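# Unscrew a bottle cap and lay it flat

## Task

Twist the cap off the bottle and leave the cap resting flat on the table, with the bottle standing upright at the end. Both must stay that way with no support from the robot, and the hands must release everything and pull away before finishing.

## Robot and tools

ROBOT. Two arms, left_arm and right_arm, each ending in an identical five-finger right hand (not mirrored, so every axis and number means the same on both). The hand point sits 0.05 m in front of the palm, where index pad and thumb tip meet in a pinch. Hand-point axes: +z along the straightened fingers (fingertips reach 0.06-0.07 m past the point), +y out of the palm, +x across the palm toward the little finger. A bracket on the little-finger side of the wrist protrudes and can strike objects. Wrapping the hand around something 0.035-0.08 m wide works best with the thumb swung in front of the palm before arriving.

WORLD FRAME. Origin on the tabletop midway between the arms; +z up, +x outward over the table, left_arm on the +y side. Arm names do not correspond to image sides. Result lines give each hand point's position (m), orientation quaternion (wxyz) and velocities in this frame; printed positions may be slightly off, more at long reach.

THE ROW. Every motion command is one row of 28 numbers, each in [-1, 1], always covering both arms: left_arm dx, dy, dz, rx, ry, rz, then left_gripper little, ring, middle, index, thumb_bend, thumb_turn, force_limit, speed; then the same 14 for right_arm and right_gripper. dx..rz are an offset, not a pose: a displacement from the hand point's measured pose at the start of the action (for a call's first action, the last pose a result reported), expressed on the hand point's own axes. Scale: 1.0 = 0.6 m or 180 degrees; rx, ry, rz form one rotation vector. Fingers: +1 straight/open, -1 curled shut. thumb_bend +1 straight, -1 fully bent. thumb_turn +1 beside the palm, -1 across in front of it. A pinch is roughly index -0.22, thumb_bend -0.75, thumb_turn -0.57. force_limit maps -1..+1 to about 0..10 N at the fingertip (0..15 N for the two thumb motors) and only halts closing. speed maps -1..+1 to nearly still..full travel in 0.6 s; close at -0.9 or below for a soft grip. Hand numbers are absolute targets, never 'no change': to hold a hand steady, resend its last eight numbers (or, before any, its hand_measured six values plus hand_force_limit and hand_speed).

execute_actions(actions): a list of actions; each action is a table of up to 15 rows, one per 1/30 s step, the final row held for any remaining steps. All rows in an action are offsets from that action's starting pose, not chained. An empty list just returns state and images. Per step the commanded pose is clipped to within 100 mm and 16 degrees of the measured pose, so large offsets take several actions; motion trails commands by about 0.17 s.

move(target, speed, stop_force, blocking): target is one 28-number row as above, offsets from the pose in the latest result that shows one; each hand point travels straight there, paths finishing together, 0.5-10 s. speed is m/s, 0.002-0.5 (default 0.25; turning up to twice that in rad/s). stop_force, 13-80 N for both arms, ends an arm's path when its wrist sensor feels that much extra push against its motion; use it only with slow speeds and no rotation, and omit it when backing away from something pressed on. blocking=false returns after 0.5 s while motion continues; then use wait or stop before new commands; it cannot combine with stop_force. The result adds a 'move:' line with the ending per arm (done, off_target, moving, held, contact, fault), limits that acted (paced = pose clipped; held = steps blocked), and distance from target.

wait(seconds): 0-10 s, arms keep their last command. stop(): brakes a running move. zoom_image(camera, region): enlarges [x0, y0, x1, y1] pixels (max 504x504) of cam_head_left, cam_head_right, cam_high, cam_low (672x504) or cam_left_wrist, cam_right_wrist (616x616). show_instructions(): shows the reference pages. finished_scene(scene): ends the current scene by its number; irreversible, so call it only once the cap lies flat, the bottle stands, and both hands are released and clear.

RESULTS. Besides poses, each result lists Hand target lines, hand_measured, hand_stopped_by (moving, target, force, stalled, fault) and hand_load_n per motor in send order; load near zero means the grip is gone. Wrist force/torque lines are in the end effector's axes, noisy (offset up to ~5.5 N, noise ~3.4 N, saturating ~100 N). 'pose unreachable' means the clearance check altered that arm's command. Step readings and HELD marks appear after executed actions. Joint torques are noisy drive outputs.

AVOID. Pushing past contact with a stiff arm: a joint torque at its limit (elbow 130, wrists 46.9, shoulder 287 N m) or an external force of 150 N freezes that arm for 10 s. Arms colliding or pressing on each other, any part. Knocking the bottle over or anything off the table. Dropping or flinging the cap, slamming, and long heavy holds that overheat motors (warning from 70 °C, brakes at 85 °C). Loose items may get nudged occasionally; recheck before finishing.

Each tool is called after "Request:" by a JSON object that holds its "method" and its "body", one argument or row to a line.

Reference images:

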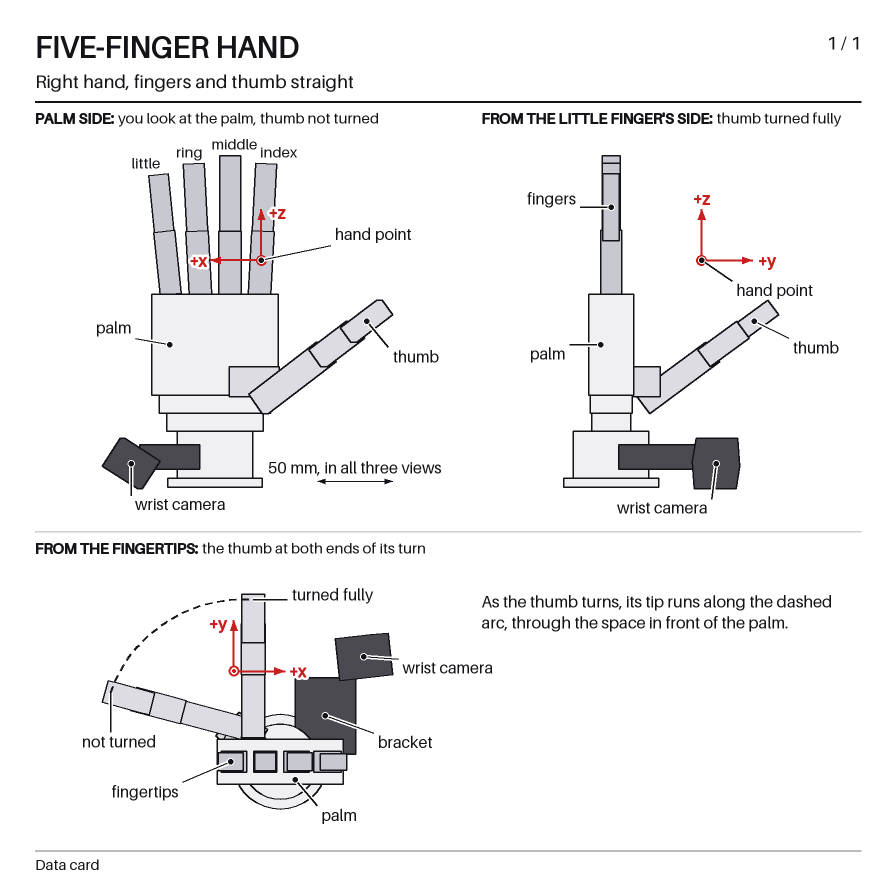

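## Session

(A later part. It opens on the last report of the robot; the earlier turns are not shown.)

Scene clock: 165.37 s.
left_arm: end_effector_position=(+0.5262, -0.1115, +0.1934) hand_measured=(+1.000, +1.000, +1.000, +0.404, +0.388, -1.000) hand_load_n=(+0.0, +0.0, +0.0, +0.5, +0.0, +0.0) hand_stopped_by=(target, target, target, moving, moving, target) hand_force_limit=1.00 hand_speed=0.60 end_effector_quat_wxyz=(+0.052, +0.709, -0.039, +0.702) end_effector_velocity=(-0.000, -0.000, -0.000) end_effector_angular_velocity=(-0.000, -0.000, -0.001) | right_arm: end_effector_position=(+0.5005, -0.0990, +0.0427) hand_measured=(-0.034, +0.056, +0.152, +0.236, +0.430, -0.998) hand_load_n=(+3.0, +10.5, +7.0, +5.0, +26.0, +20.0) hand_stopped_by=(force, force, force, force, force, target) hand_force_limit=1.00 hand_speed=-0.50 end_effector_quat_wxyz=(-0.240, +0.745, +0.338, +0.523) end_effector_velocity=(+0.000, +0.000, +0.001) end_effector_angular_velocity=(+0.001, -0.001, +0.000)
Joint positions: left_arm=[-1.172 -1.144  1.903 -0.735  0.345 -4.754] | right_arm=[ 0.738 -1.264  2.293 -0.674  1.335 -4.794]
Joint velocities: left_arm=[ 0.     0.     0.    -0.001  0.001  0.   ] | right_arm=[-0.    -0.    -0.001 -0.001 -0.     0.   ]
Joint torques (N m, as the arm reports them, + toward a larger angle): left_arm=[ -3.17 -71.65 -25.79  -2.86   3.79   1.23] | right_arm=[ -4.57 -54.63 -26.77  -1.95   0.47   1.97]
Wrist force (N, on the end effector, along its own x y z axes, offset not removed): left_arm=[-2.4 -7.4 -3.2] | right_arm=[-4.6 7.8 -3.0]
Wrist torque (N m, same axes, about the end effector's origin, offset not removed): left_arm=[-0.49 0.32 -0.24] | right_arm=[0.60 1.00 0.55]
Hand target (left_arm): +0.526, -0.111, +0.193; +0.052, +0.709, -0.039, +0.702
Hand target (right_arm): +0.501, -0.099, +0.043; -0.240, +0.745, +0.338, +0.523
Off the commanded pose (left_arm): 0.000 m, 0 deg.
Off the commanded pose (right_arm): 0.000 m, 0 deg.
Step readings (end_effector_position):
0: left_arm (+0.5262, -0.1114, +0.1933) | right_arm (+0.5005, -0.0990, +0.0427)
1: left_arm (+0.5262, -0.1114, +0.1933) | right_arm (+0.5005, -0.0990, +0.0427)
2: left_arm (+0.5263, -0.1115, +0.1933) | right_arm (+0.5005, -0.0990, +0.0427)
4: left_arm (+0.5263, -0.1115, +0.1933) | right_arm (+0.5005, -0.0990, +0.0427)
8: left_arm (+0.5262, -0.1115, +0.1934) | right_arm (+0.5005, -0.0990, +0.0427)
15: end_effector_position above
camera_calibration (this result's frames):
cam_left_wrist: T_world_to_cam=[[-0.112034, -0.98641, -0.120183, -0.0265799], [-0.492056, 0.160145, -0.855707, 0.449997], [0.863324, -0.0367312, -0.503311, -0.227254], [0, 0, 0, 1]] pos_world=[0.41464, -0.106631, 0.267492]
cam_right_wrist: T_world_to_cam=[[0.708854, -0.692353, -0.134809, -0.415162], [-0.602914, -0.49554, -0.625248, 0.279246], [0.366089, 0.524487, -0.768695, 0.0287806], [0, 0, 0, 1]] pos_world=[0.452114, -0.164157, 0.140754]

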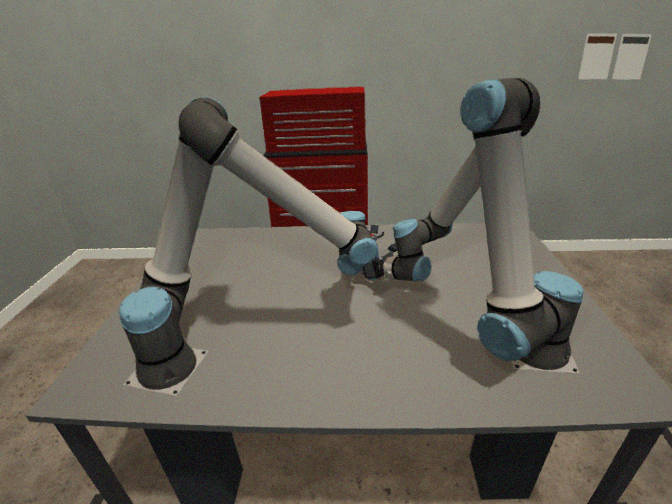

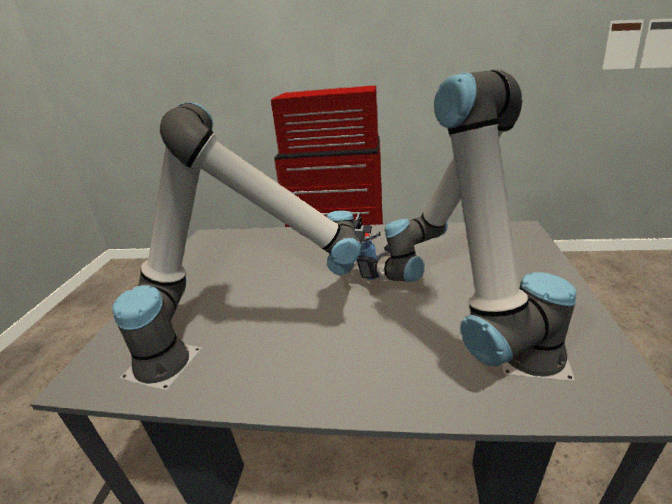

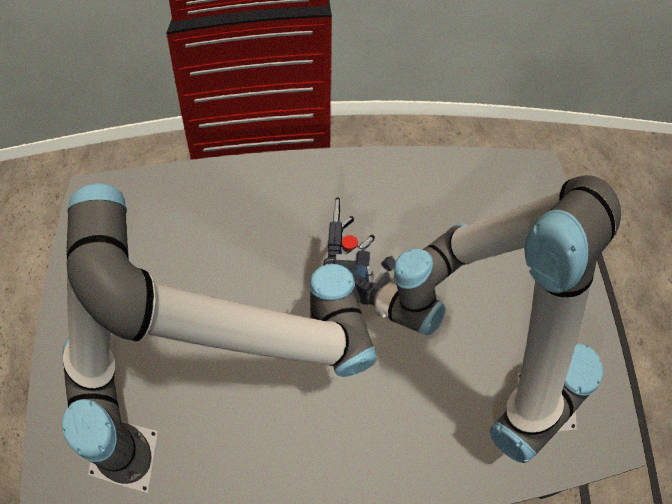

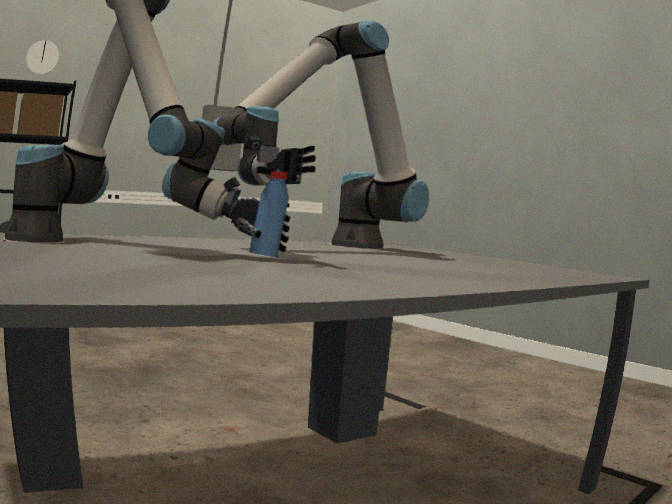

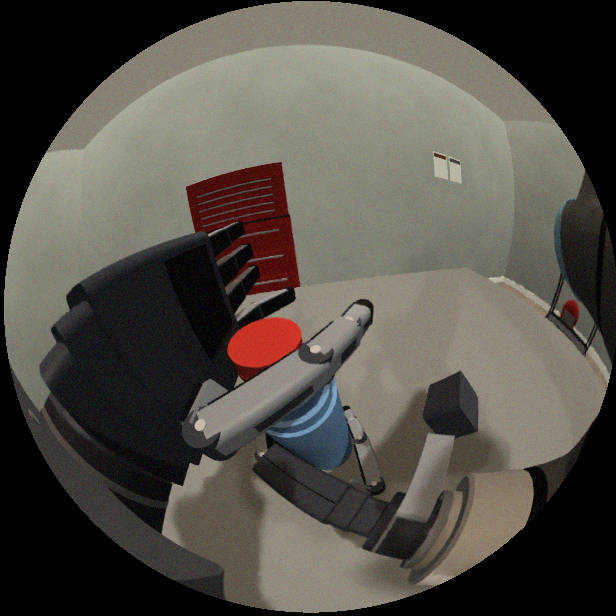

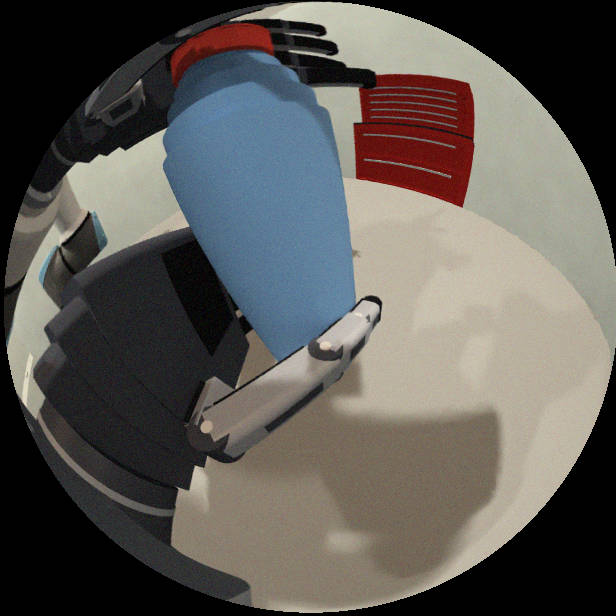

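Request:
{"method": "move", "body": {
  "target": [0,0.014,-0.039,-0.2,0,0,1,1,1,0.5,0.5,-1,1,0.6,0,0,0,0,0,0,-1,-1,-1,-1,-1,-1,1,-0.5],
  "speed": 0.4
}}

Request:
{"method": "move", "body": {
  "target": [0,0.024,-0.028,-0.2,0,0,1,1,1,0.5,0.5,-1,1,0.6,0,0,0,0,0,0,-1,-1,-1,-1,-1,-1,1,-0.5],
  "speed": 0.4
}}

Request:
{"method": "execute_actions", "body": {
  "actions": [
    [[0,0,0,0,0,0,1,1,1,-1,0.5,-1,1,0,0,0,0,0,0,0,-1,-1,-1,-1,-1,-1,1,-0.5]],
    [[0,0,0,0,0,0,1,1,1,-1,-1,-1,1,0,0,0,0,0,0,0,-1,-1,-1,-1,-1,-1,1,-0.5]],
    [[0,0,0,0,0,0,1,1,1,-1,-1,-1,1,0,0,0,0,0,0,0,-1,-1,-1,-1,-1,-1,1,-0.5]]
  ]
}}

Request:
{"method": "move", "body": {
  "target": [0.0015,-0.035,0.016,0.2,0,0,1,1,1,-0.95,-0.95,-1,1,-0.3,0,0,0,0,0,0,-1,-1,-1,-1,-1,-1,1,-0.5],
  "speed": 0.4
}}

Request:
{"method": "move", "body": {
  "target": [0.0015,-0.039,0.0185,0.2,0,0,1,1,1,-1,-1,-1,1,-0.3,0,0,0,0,0,0,-1,-1,-1,-1,-1,-1,1,-0.5],
  "speed": 0.4
}}

Request:
{"method": "execute_actions", "body": {
  "actions": [
    [[0,0,0,0,0,0,1,1,1,0.5,0.5,-1,1,0.6,0,0,0,0,0,0,-1,-1,-1,-1,-1,-1,1,-0.5]]
  ]
}}

Request:
{"method": "zoom_image", "body": {
  "camera": "cam_low",
  "region": [200,120,360,240]
}}

Scene clock: 167.90 s.
left_arm: end_effector_position=(+0.5019, -0.1167, +0.1937) hand_measured=(+1.000, +1.000, +1.000, +0.500, +0.500, -1.000) hand_load_n=(+0.0, +0.0, +0.0, +0.0, +0.0, +0.0) hand_stopped_by=(target, target, target, target, target, target) hand_force_limit=1.00 hand_speed=0.60 end_effector_quat_wxyz=(+0.268, +0.659, -0.253, +0.656) end_effector_velocity=(-0.000, -0.001, -0.000) end_effector_angular_velocity=(-0.000, -0.000, -0.018) | right_arm: end_effector_position=(+0.5005, -0.0990, +0.0427) hand_measured=(-0.034, +0.056, +0.152, +0.236, +0.430, -0.998) hand_load_n=(+7.5, +13.0, +7.0, +3.0, +26.0, +14.5) hand_stopped_by=(force, force, force, force, force, target) hand_force_limit=1.00 hand_speed=-0.50 end_effector_quat_wxyz=(-0.240, +0.745, +0.338, +0.523) end_effector_velocity=(+0.000, +0.000, +0.001) end_effector_angular_velocity=(+0.001, -0.002, -0.000)
Joint positions: left_arm=[-0.991 -1.227  2.042 -0.819  1.152 -4.731] | right_arm=[ 0.738 -1.264  2.293 -0.674  1.335 -4.794]
Joint velocities: left_arm=[ 0.007  0.002 -0.002 -0.     0.024 -0.   ] | right_arm=[-0.    -0.002 -0.    -0.     0.    -0.   ]
Joint torques (N m, as the arm reports them, + toward a larger angle): left_arm=[ 12.5  -48.12 -40.65  -3.45   2.14   0.44] | right_arm=[ -6.69 -52.45 -26.5   -1.8    0.36   1.59]
Wrist force (N, on the end effector, along its own x y z axes, offset not removed): left_arm=[-2.6 1.3 -3.2] | right_arm=[-3.8 5.8 0.9]
Wrist torque (N m, same axes, about the end effector's origin, offset not removed): left_arm=[0.26 0.55 -0.03] | right_arm=[0.70 0.36 0.08]
Hand target (left_arm): +0.502, -0.117, +0.194; +0.269, +0.658, -0.254, +0.656
Hand target (right_arm): +0.501, -0.099, +0.043; -0.240, +0.745, +0.338, +0.523
Off the commanded pose (left_arm): 0.000 m, 0 deg.
Off the commanded pose (right_arm): 0.000 m, 0 deg.
move: done
camera_calibration (this result's frames):
cam_left_wrist: T_world_to_cam=[[-0.667848, -0.734753, -0.118811, 0.273615], [-0.297971, 0.410215, -0.861938, 0.372147], [0.68205, -0.540242, -0.492896, -0.176109], [0, 0, 0, 1]] pos_world=[0.413737, -0.0467619, 0.266472]
cam_right_wrist: T_world_to_cam=[[0.708854, -0.692353, -0.134809, -0.415162], [-0.602914, -0.49554, -0.625248, 0.279246], [0.366089, 0.524487, -0.768695, 0.0287806], [0, 0, 0, 1]] pos_world=[0.452114, -0.164157, 0.140754]

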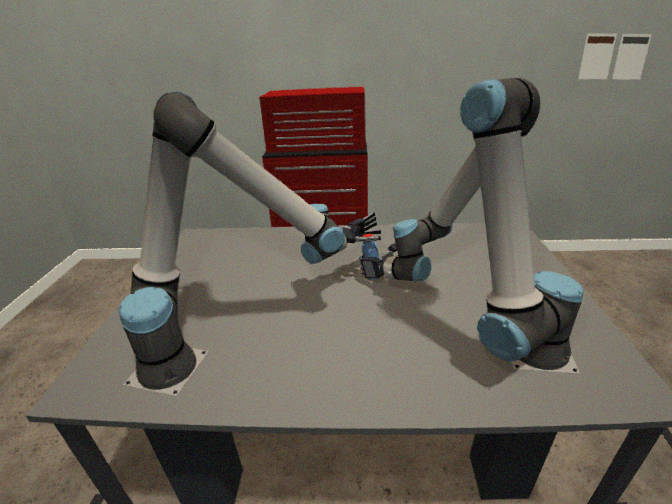

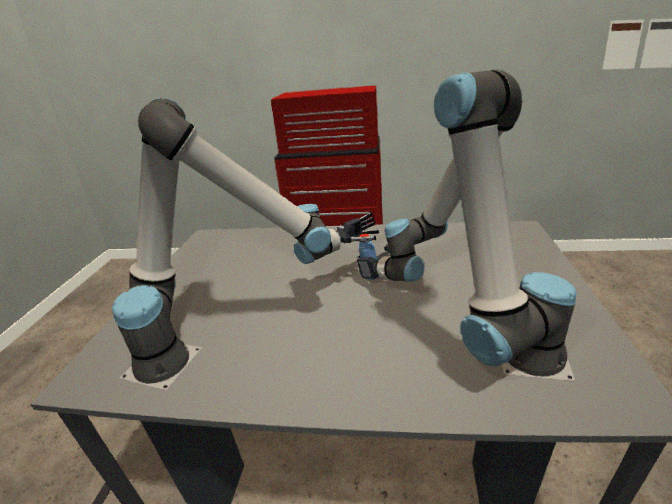

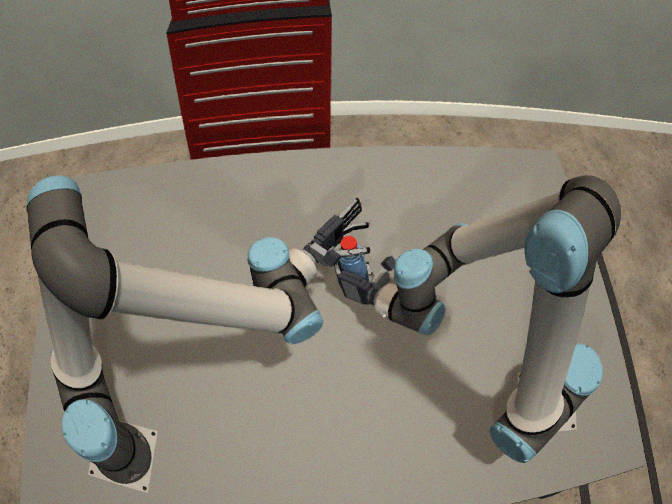

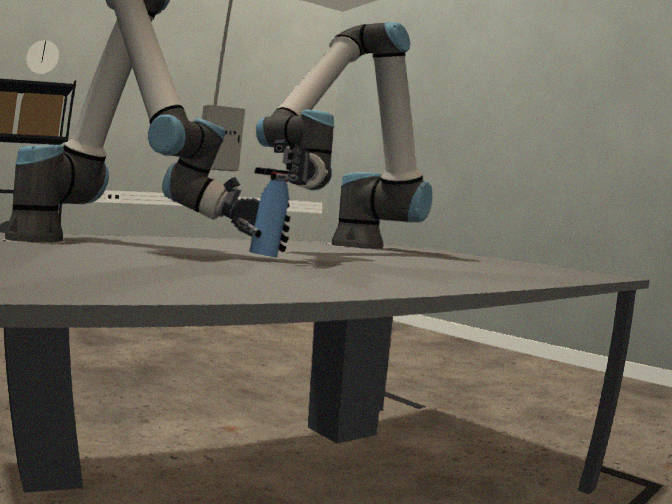

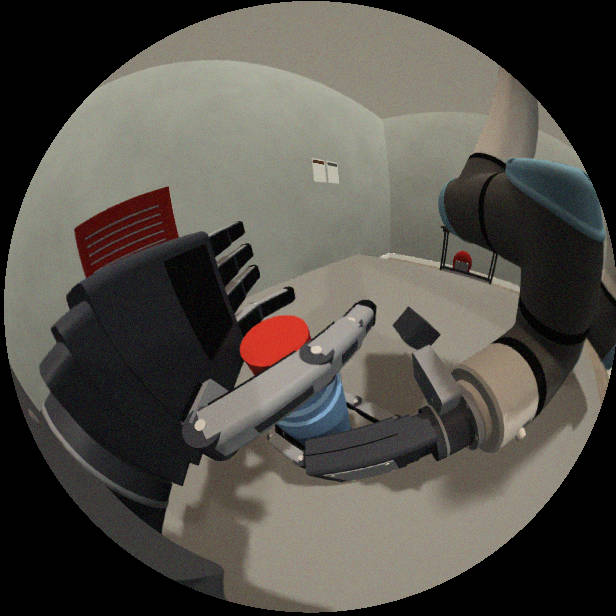

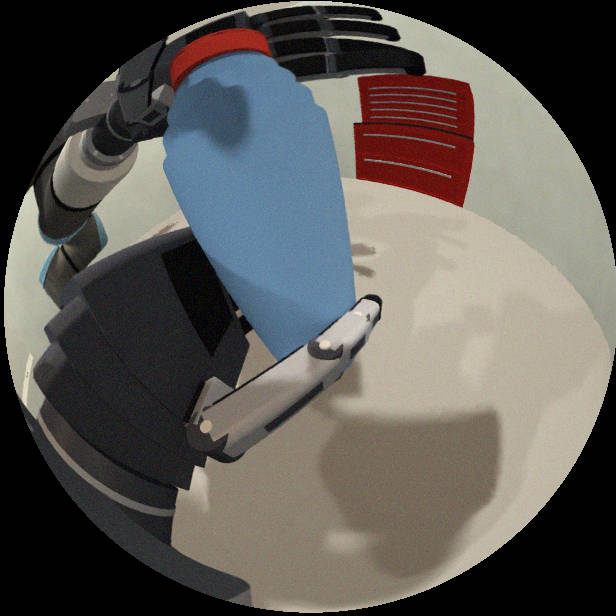

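Scene clock: 169.37 s.
left_arm: end_effector_position=(+0.4798, -0.1157, +0.1939) hand_measured=(+1.000, +1.000, +1.000, +0.500, +0.500, -1.000) hand_load_n=(+0.0, +0.0, +0.0, +0.0, +0.0, +0.0) hand_stopped_by=(target, target, target, target, target, target) hand_force_limit=1.00 hand_speed=0.60 end_effector_quat_wxyz=(+0.458, +0.544, -0.443, +0.546) end_effector_velocity=(-0.000, -0.001, +0.002) end_effector_angular_velocity=(-0.002, -0.002, -0.017) | right_arm: end_effector_position=(+0.5005, -0.0990, +0.0427) hand_measured=(-0.034, +0.056, +0.152, +0.236, +0.430, -0.998) hand_load_n=(+7.5, +13.0, +7.0, +3.0, +26.0, +14.5) hand_stopped_by=(force, force, force, force, force, target) hand_force_limit=1.00 hand_speed=-0.50 end_effector_quat_wxyz=(-0.240, +0.745, +0.338, +0.523) end_effector_velocity=(+0.001, +0.001, +0.001) end_effector_angular_velocity=(+0.001, -0.001, +0.000)
Joint positions: left_arm=[-0.761 -1.142  1.913 -0.787  2.009 -4.734] | right_arm=[ 0.738 -1.264  2.293 -0.674  1.335 -4.794]
Joint velocities: left_arm=[ 0.004  0.003 -0.009  0.003  0.021 -0.   ] | right_arm=[-0.    -0.    -0.003  0.001 -0.    -0.   ]
Joint torques (N m, as the arm reports them, + toward a larger angle): left_arm=[ 11.23 -53.18 -40.38   0.11   2.74  -2.03] | right_arm=[ -6.61 -53.12 -26.47  -2.08   0.51   1.65]
Wrist force (N, on the end effector, along its own x y z axes, offset not removed): left_arm=[-0.2 2.3 -5.3] | right_arm=[-3.0 4.7 -0.1]
Wrist torque (N m, same axes, about the end effector's origin, offset not removed): left_arm=[0.43 0.30 0.05] | right_arm=[0.37 0.64 -0.06]
Hand target (left_arm): +0.480, -0.116, +0.194; +0.458, +0.544, -0.444, +0.545
Hand target (right_arm): +0.501, -0.099, +0.043; -0.240, +0.745, +0.338, +0.523
Off the commanded pose (left_arm): 0.000 m, 0 deg.
Off the commanded pose (right_arm): 0.000 m, 0 deg.
move: done
camera_calibration (this result's frames):
cam_left_wrist: T_world_to_cam=[[-0.970748, -0.20517, -0.124713, 0.467372], [0.00587315, 0.498975, -0.866596, 0.230742], [0.240029, -0.841979, -0.483174, 0.0148804], [0, 0, 0, 1]] pos_world=[0.448774, -0.00671485, 0.265438]
cam_right_wrist: T_world_to_cam=[[0.708853, -0.692354, -0.134808, -0.415162], [-0.602914, -0.49554, -0.625248, 0.279246], [0.36609, 0.524487, -0.768695, 0.0287805], [0, 0, 0, 1]] pos_world=[0.452114, -0.164157, 0.140754]

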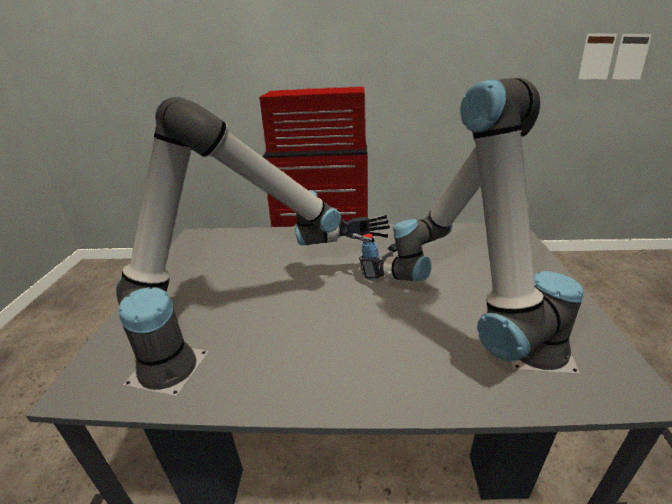

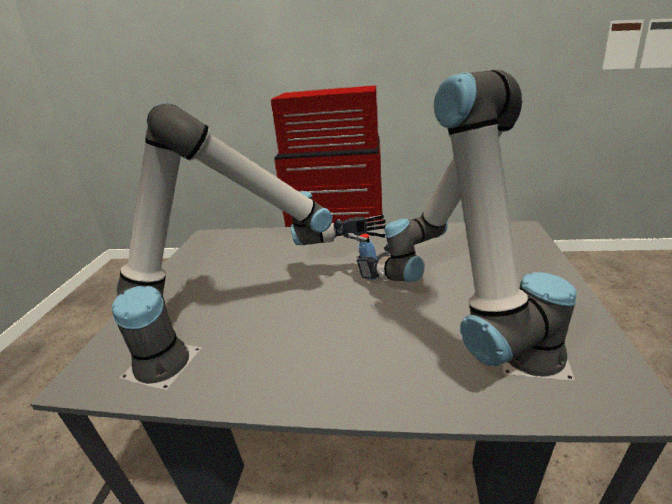

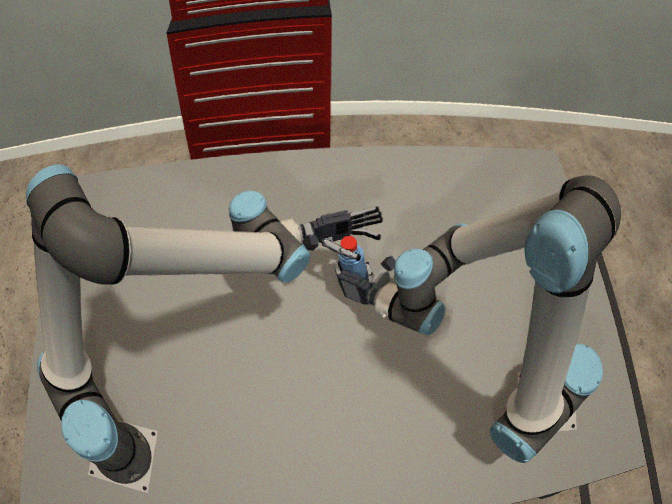

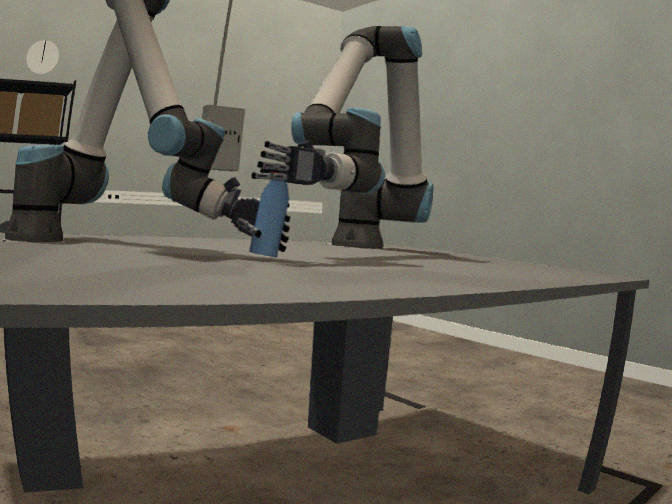

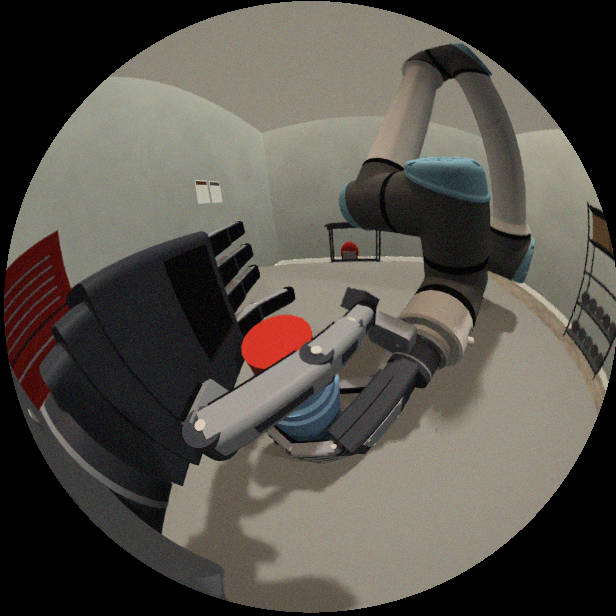

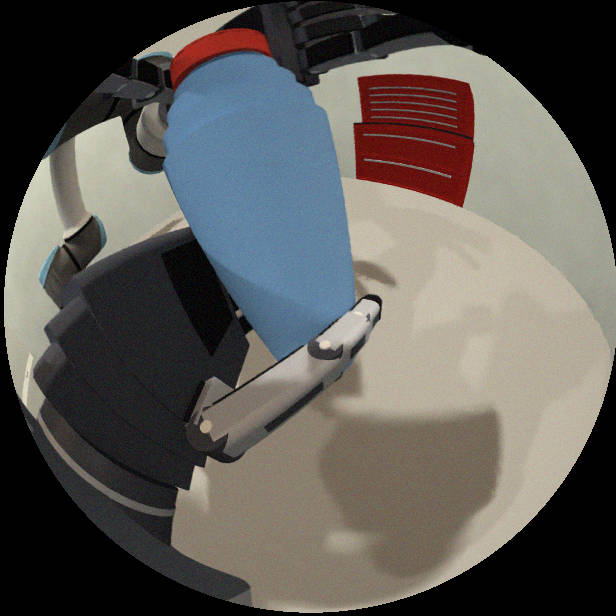

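Scene clock: 170.87 s.
left_arm: end_effector_position=(+0.4798, -0.1157, +0.1939) hand_measured=(+1.000, +1.000, +1.000, -0.650, -0.272, -1.000) hand_load_n=(+0.0, +0.0, +0.0, +12.5, +15.0, -0.5) hand_stopped_by=(target, target, target, force, force, target) hand_force_limit=1.00 hand_speed=0.00 end_effector_quat_wxyz=(+0.458, +0.544, -0.443, +0.546) end_effector_velocity=(+0.000, +0.000, -0.001) end_effector_angular_velocity=(+0.000, -0.000, +0.000) | right_arm: end_effector_position=(+0.5005, -0.0990, +0.0427) hand_measured=(-0.032, +0.056, +0.152, +0.236, +0.430, -1.000) hand_load_n=(+20.0, +19.5, +6.0, +0.0, +27.0, +1.5) hand_stopped_by=(force, force, force, force, force, target) hand_force_limit=1.00 hand_speed=-0.50 end_effector_quat_wxyz=(-0.240, +0.745, +0.338, +0.523) end_effector_velocity=(-0.002, -0.001, -0.001) end_effector_angular_velocity=(-0.001, +0.001, +0.000)
Joint positions: left_arm=[-0.761 -1.142  1.913 -0.787  2.009 -4.734] | right_arm=[ 0.738 -1.264  2.293 -0.674  1.335 -4.794]
Joint velocities: left_arm=[ 0.     0.001  0.    -0.001 -0.     0.   ] | right_arm=[ 0.    -0.001  0.003  0.    -0.     0.   ]
Joint torques (N m, as the arm reports them, + toward a larger angle): left_arm=[  1.86 -66.3  -25.65   0.69  -2.16  -1.8 ] | right_arm=[ -6.88 -53.82 -27.41  -1.7    0.63   1.8 ]
Wrist force (N, on the end effector, along its own x y z axes, offset not removed): left_arm=[2.7 8.0 8.8] | right_arm=[1.0 1.0 13.3]
Wrist torque (N m, same axes, about the end effector's origin, offset not removed): left_arm=[-0.11 0.22 -0.03] | right_arm=[0.20 -1.97 -0.04]
Hand target (left_arm): +0.480, -0.116, +0.194; +0.458, +0.544, -0.443, +0.546
Hand target (right_arm): +0.501, -0.099, +0.043; -0.240, +0.745, +0.338, +0.523
Off the commanded pose (left_arm): 0.000 m, 0 deg.
Off the commanded pose (right_arm): 0.000 m, 0 deg.
Step readings (end_effector_position; steps 1 to 15: 1st action; 16 to 30: 2nd action; 31 to 45: 3rd action):
0: left_arm (+0.4798, -0.1157, +0.1939) | right_arm (+0.5005, -0.0990, +0.0427)
1: left_arm (+0.4797, -0.1158, +0.1939) | right_arm (+0.5005, -0.0990, +0.0427)
2: left_arm (+0.4797, -0.1158, +0.1939) | right_arm (+0.5005, -0.0990, +0.0427)
4: left_arm (+0.4797, -0.1158, +0.1939) | right_arm (+0.5005, -0.0990, +0.0427)
8: left_arm (+0.4798, -0.1158, +0.1939) | right_arm (+0.5005, -0.0990, +0.0427)
15: left_arm (+0.4798, -0.1157, +0.1939) | right_arm (+0.5005, -0.0990, +0.0427)
16: left_arm (+0.4798, -0.1157, +0.1939) | right_arm (+0.5005, -0.0990, +0.0427)
17: left_arm (+0.4798, -0.1157, +0.1939) | right_arm (+0.5005, -0.0990, +0.0427)
19: left_arm (+0.4798, -0.1157, +0.1939) | right_arm (+0.5005, -0.0990, +0.0427)
23: left_arm (+0.4798, -0.1157, +0.1939) | right_arm (+0.5005, -0.0990, +0.0427)
30: left_arm (+0.4798, -0.1157, +0.1939) | right_arm (+0.5005, -0.0990, +0.0427)
31: left_arm (+0.4798, -0.1157, +0.1939) | right_arm (+0.5005, -0.0990, +0.0427)
32: left_arm (+0.4798, -0.1157, +0.1939) | right_arm (+0.5005, -0.0990, +0.0427)
34: left_arm (+0.4798, -0.1157, +0.1939) | right_arm (+0.5005, -0.0990, +0.0427)
38: left_arm (+0.4798, -0.1157, +0.1939) | right_arm (+0.5005, -0.0990, +0.0427)
45: end_effector_position above
camera_calibration (this result's frames):
cam_left_wrist: T_world_to_cam=[[-0.970743, -0.205182, -0.124733, 0.467414], [0.00589965, 0.498924, -0.866626, 0.230762], [0.240048, -0.842007, -0.483117, 0.0148546], [0, 0, 0, 1]] pos_world=[0.448811, -0.00672043, 0.265463]
cam_right_wrist: T_world_to_cam=[[0.708854, -0.692353, -0.134808, -0.415162], [-0.602914, -0.49554, -0.625248, 0.279246], [0.366089, 0.524487, -0.768695, 0.0287805], [0, 0, 0, 1]] pos_world=[0.452114, -0.164157, 0.140754]

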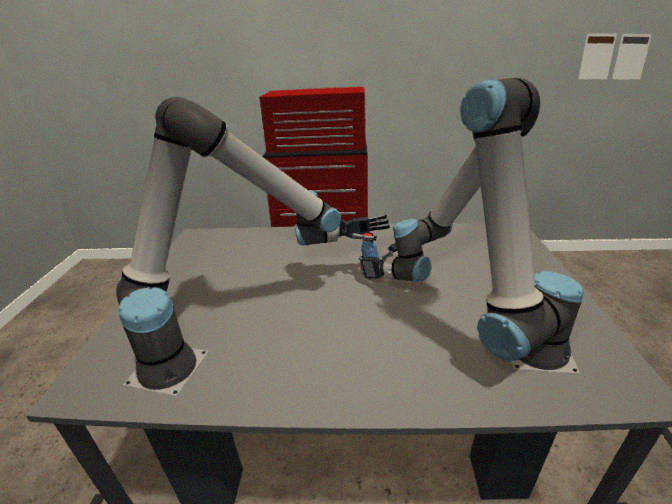

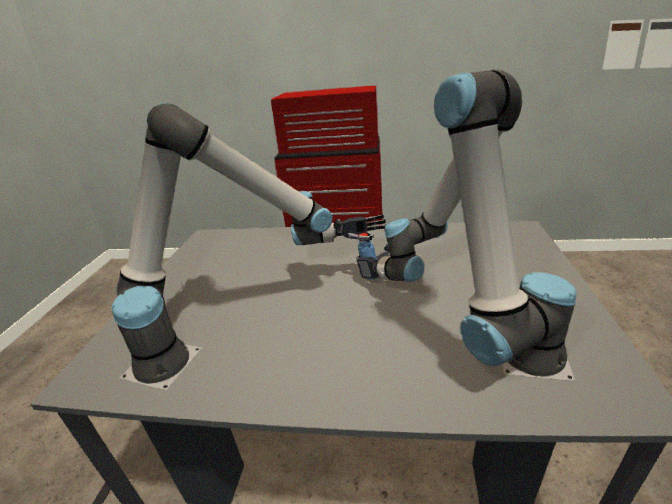

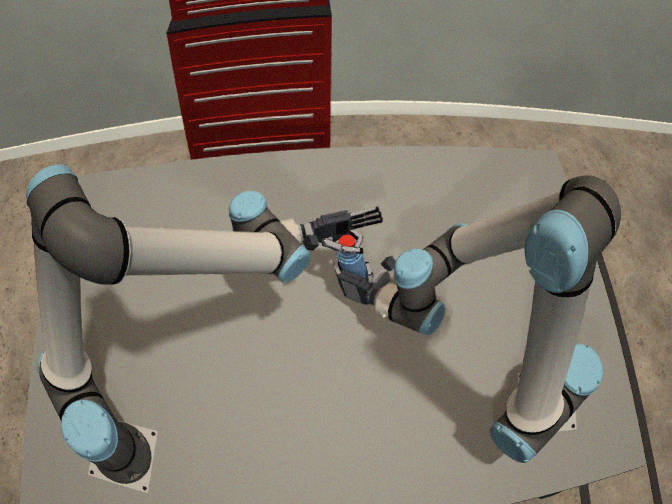

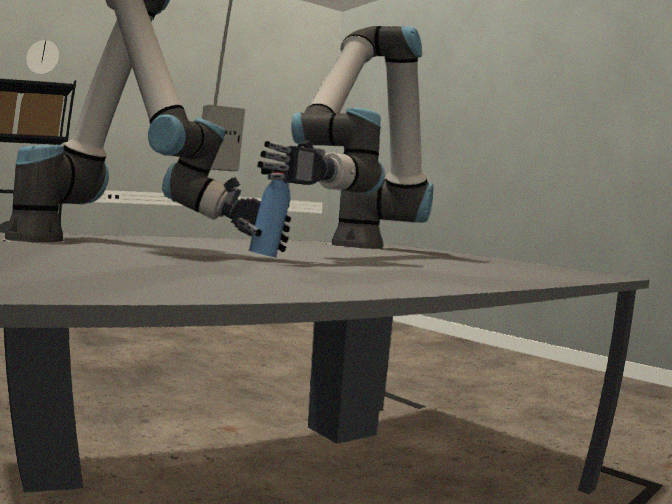

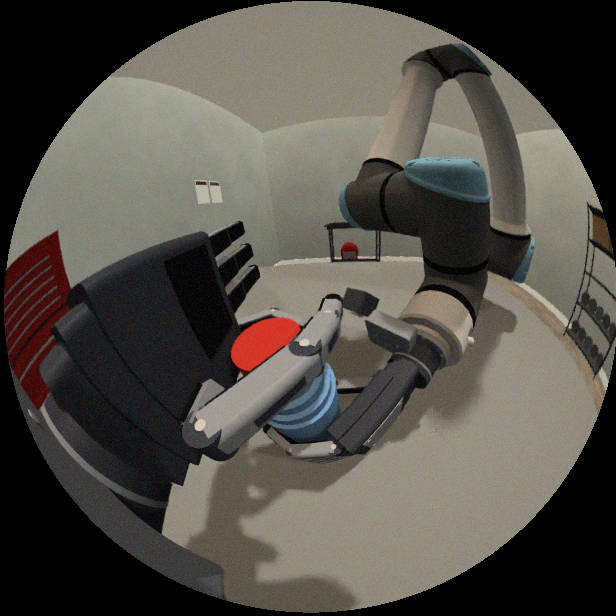

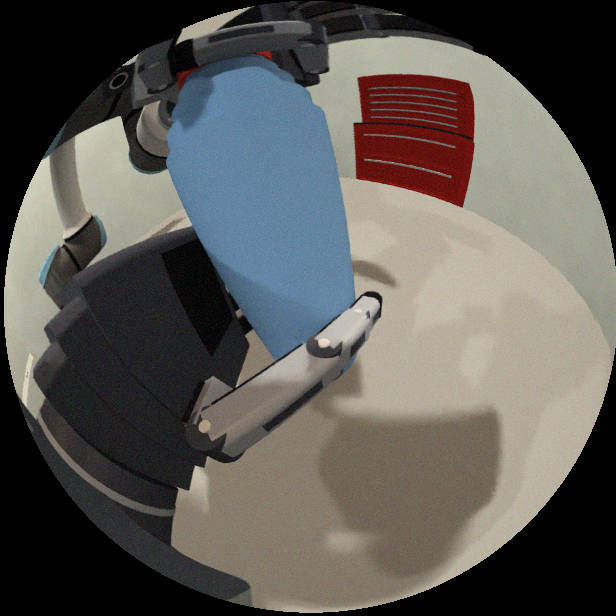

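Scene clock: 172.37 s.
left_arm: end_effector_position=(+0.5022, -0.1209, +0.1946) hand_measured=(+1.000, +1.000, +1.000, -0.650, -0.272, -1.000) hand_load_n=(+0.0, +0.0, +0.0, +8.5, +14.5, +0.0) hand_stopped_by=(target, target, target, force, force, target) hand_force_limit=1.00 hand_speed=-0.30 end_effector_quat_wxyz=(+0.268, +0.659, -0.253, +0.656) end_effector_velocity=(+0.001, -0.000, -0.001) end_effector_angular_velocity=(+0.002, +0.001, +0.014) | right_arm: end_effector_position=(+0.5005, -0.0990, +0.0427) hand_measured=(-0.032, +0.056, +0.152, +0.236, +0.430, -1.000) hand_load_n=(+9.5, +14.5, +6.5, +1.5, +26.0, +12.0) hand_stopped_by=(force, force, force, force, force, target) hand_force_limit=1.00 hand_speed=-0.50 end_effector_quat_wxyz=(-0.240, +0.745, +0.338, +0.523) end_effector_velocity=(+0.000, +0.000, +0.001) end_effector_angular_velocity=(+0.001, -0.001, +0.000)
Joint positions: left_arm=[-0.993 -1.224  2.034 -0.815  1.149 -4.731] | right_arm=[ 0.738 -1.264  2.293 -0.674  1.335 -4.794]
Joint velocities: left_arm=[-0.005  0.001 -0.001  0.001 -0.019  0.   ] | right_arm=[ 0.    -0.    -0.001 -0.    -0.     0.   ]
Joint torques (N m, as the arm reports them, + toward a larger angle): left_arm=[-12.23 -50.17 -38.7    0.67  -3.37   1.82] | right_arm=[ -6.06 -53.04 -26.8   -1.89   2.4    1.87]
Wrist force (N, on the end effector, along its own x y z axes, offset not removed): left_arm=[0.8 3.7 -1.3] | right_arm=[-0.5 -5.7 4.4]
Wrist torque (N m, same axes, about the end effector's origin, offset not removed): left_arm=[0.32 0.08 0.01] | right_arm=[-0.89 -0.08 -0.15]
Hand target (left_arm): +0.502, -0.121, +0.195; +0.267, +0.659, -0.253, +0.656
Hand target (right_arm): +0.501, -0.099, +0.043; -0.240, +0.745, +0.338, +0.523
Off the commanded pose (left_arm): 0.000 m, 0 deg.
Off the commanded pose (right_arm): 0.000 m, 0 deg.
move: done
camera_calibration (this result's frames):
cam_left_wrist: T_world_to_cam=[[-0.667505, -0.735073, -0.118764, 0.270657], [-0.29814, 0.410003, -0.86198, 0.374866], [0.682312, -0.539968, -0.492834, -0.17825], [0, 0, 0, 1]] pos_world=[0.41405, -0.0509929, 0.267424]
cam_right_wrist: T_world_to_cam=[[0.708872, -0.692333, -0.134818, -0.415161], [-0.602904, -0.495551, -0.625248, 0.27924], [0.366071, 0.524503, -0.768693, 0.0287896], [0, 0, 0, 1]] pos_world=[0.452112, -0.164152, 0.140754]

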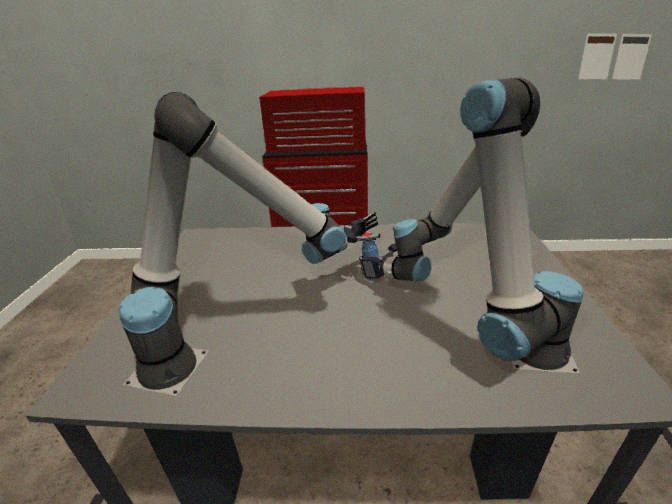

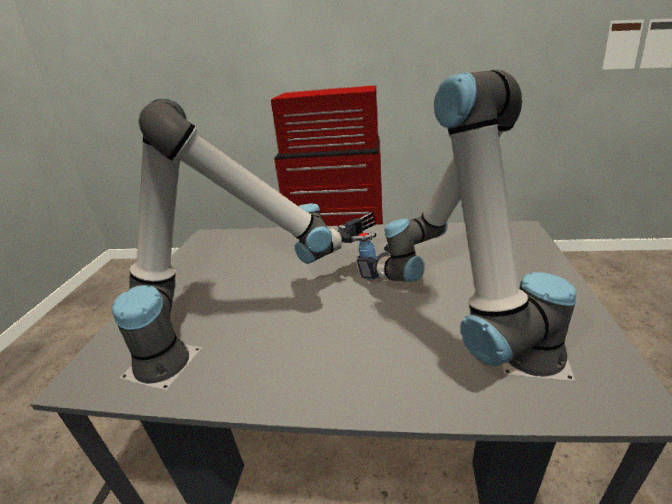

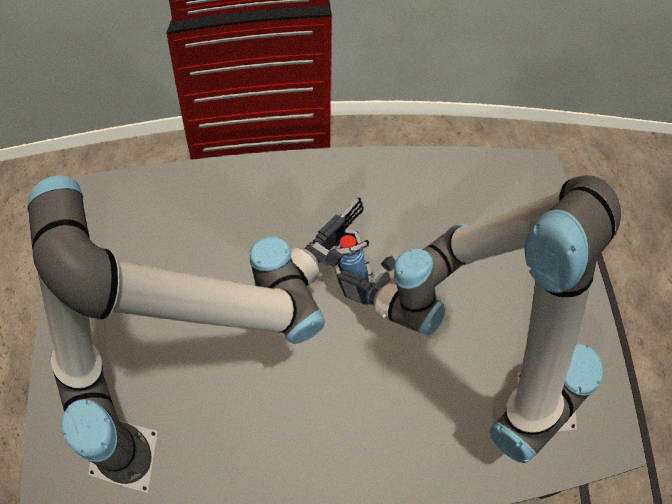

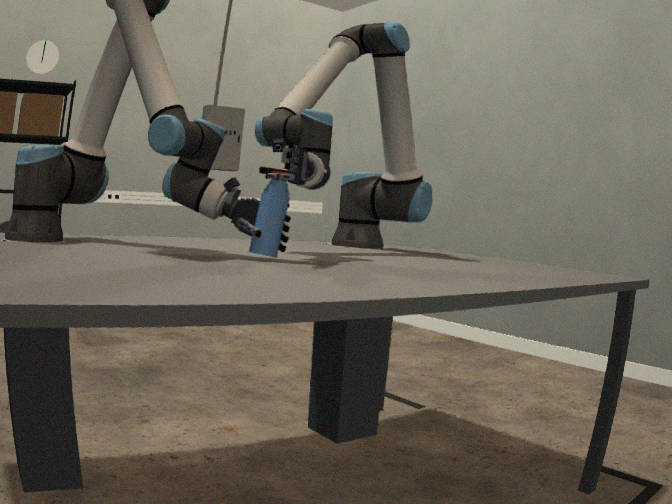

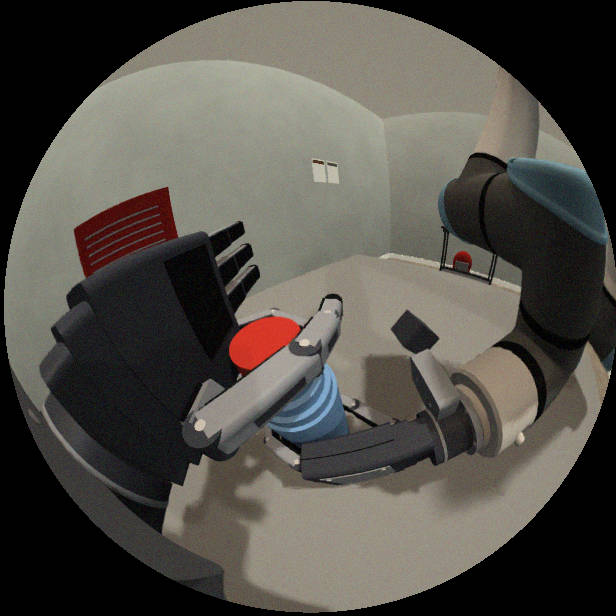

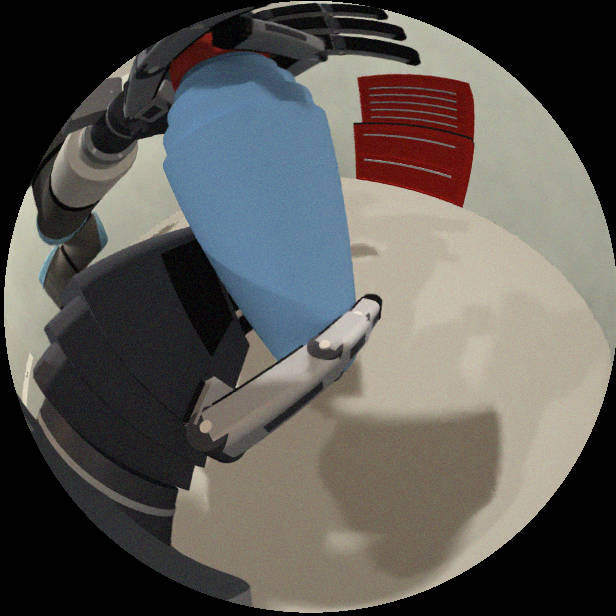

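Scene clock: 173.83 s.
left_arm: end_effector_position=(+0.5262, -0.1114, +0.1951) hand_measured=(+1.000, +1.000, +1.000, -0.658, -0.274, -1.000) hand_load_n=(+0.0, +0.0, +0.0, +11.0, +15.0, -0.5) hand_stopped_by=(target, target, target, force, force, target) hand_force_limit=1.00 hand_speed=-0.30 end_effector_quat_wxyz=(+0.052, +0.709, -0.039, +0.703) end_effector_velocity=(+0.001, +0.001, -0.001) end_effector_angular_velocity=(+0.002, +0.004, +0.016) | right_arm: end_effector_position=(+0.5005, -0.0990, +0.0427) hand_measured=(-0.034, +0.056, +0.152, +0.236, +0.430, -0.998) hand_load_n=(+3.0, +10.5, +7.0, +5.0, +25.5, +20.0) hand_stopped_by=(force, force, force, force, force, target) hand_force_limit=1.00 hand_speed=-0.50 end_effector_quat_wxyz=(-0.240, +0.745, +0.338, +0.523) end_effector_velocity=(-0.001, -0.000, +0.000) end_effector_angular_velocity=(-0.000, +0.000, +0.000)
Joint positions: left_arm=[-1.172 -1.146  1.902 -0.734  0.344 -4.753] | right_arm=[ 0.738 -1.264  2.293 -0.674  1.335 -4.794]
Joint velocities: left_arm=[-0.002  0.006 -0.01   0.017 -0.018 -0.011] | right_arm=[-0.    -0.002  0.001  0.001 -0.     0.   ]
Joint torques (N m, as the arm reports them, + toward a larger angle): left_arm=[-15.06 -53.89 -43.58  -0.13  -1.45  -2.06] | right_arm=[ -5.99 -52.07 -27.42  -2.15   1.98   2.13]
Wrist force (N, on the end effector, along its own x y z axes, offset not removed): left_arm=[-2.8 -3.4 -3.2] | right_arm=[-1.0 1.2 -5.1]
Wrist torque (N m, same axes, about the end effector's origin, offset not removed): left_arm=[0.13 0.48 -0.03] | right_arm=[-0.20 0.63 0.63]
Hand target (left_arm): +0.526, -0.111, +0.195; +0.051, +0.709, -0.038, +0.702
Hand target (right_arm): +0.501, -0.099, +0.043; -0.240, +0.745, +0.338, +0.523
Off the commanded pose (left_arm): 0.000 m, 0 deg.
Off the commanded pose (right_arm): 0.000 m, 0 deg.
move: done
camera_calibration (this result's frames):
cam_left_wrist: T_world_to_cam=[[-0.111328, -0.986484, -0.120227, -0.0266344], [-0.49168, 0.159811, -0.855986, 0.451338], [0.86363, -0.0361822, -0.502826, -0.226578], [0, 0, 0, 1]] pos_world=[0.414628, -0.106601, 0.269208]
cam_right_wrist: T_world_to_cam=[[0.708862, -0.692344, -0.134813, -0.415162], [-0.602909, -0.495545, -0.625248, 0.279243], [0.366081, 0.524494, -0.768694, 0.0287848], [0, 0, 0, 1]] pos_world=[0.452113, -0.164155, 0.140754]

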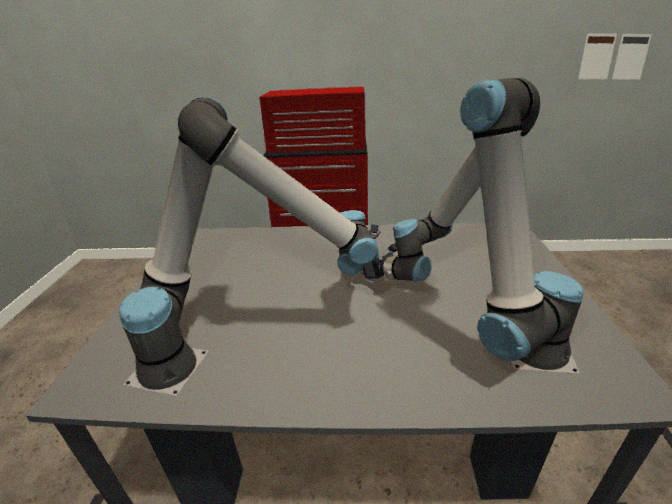

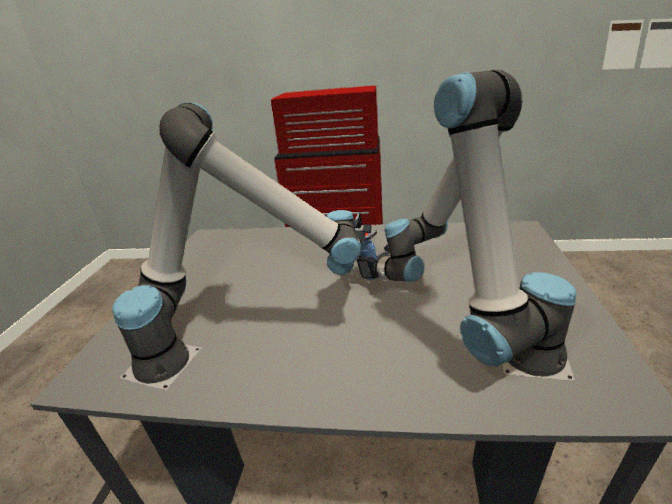

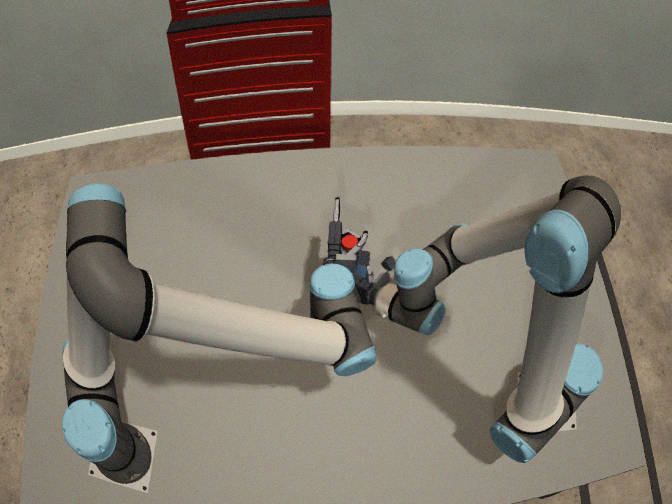

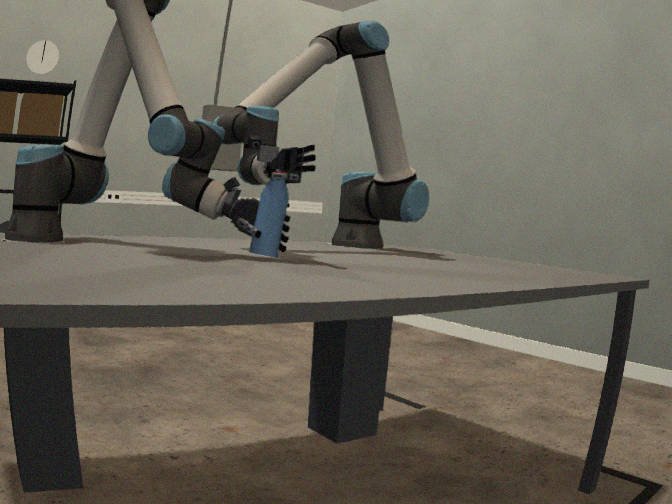

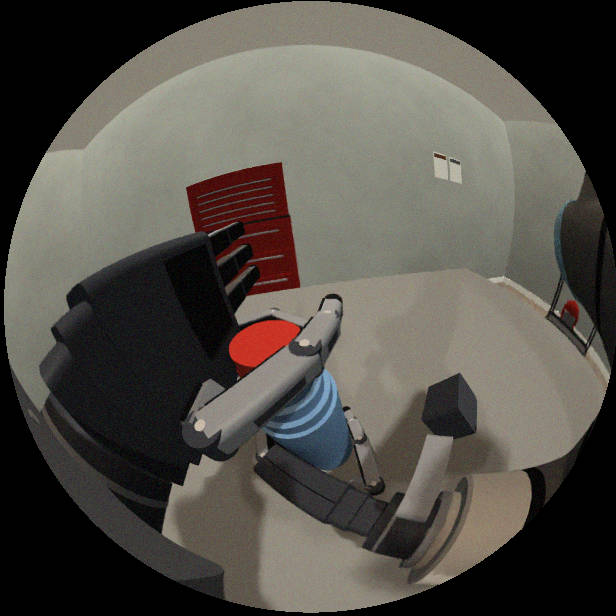

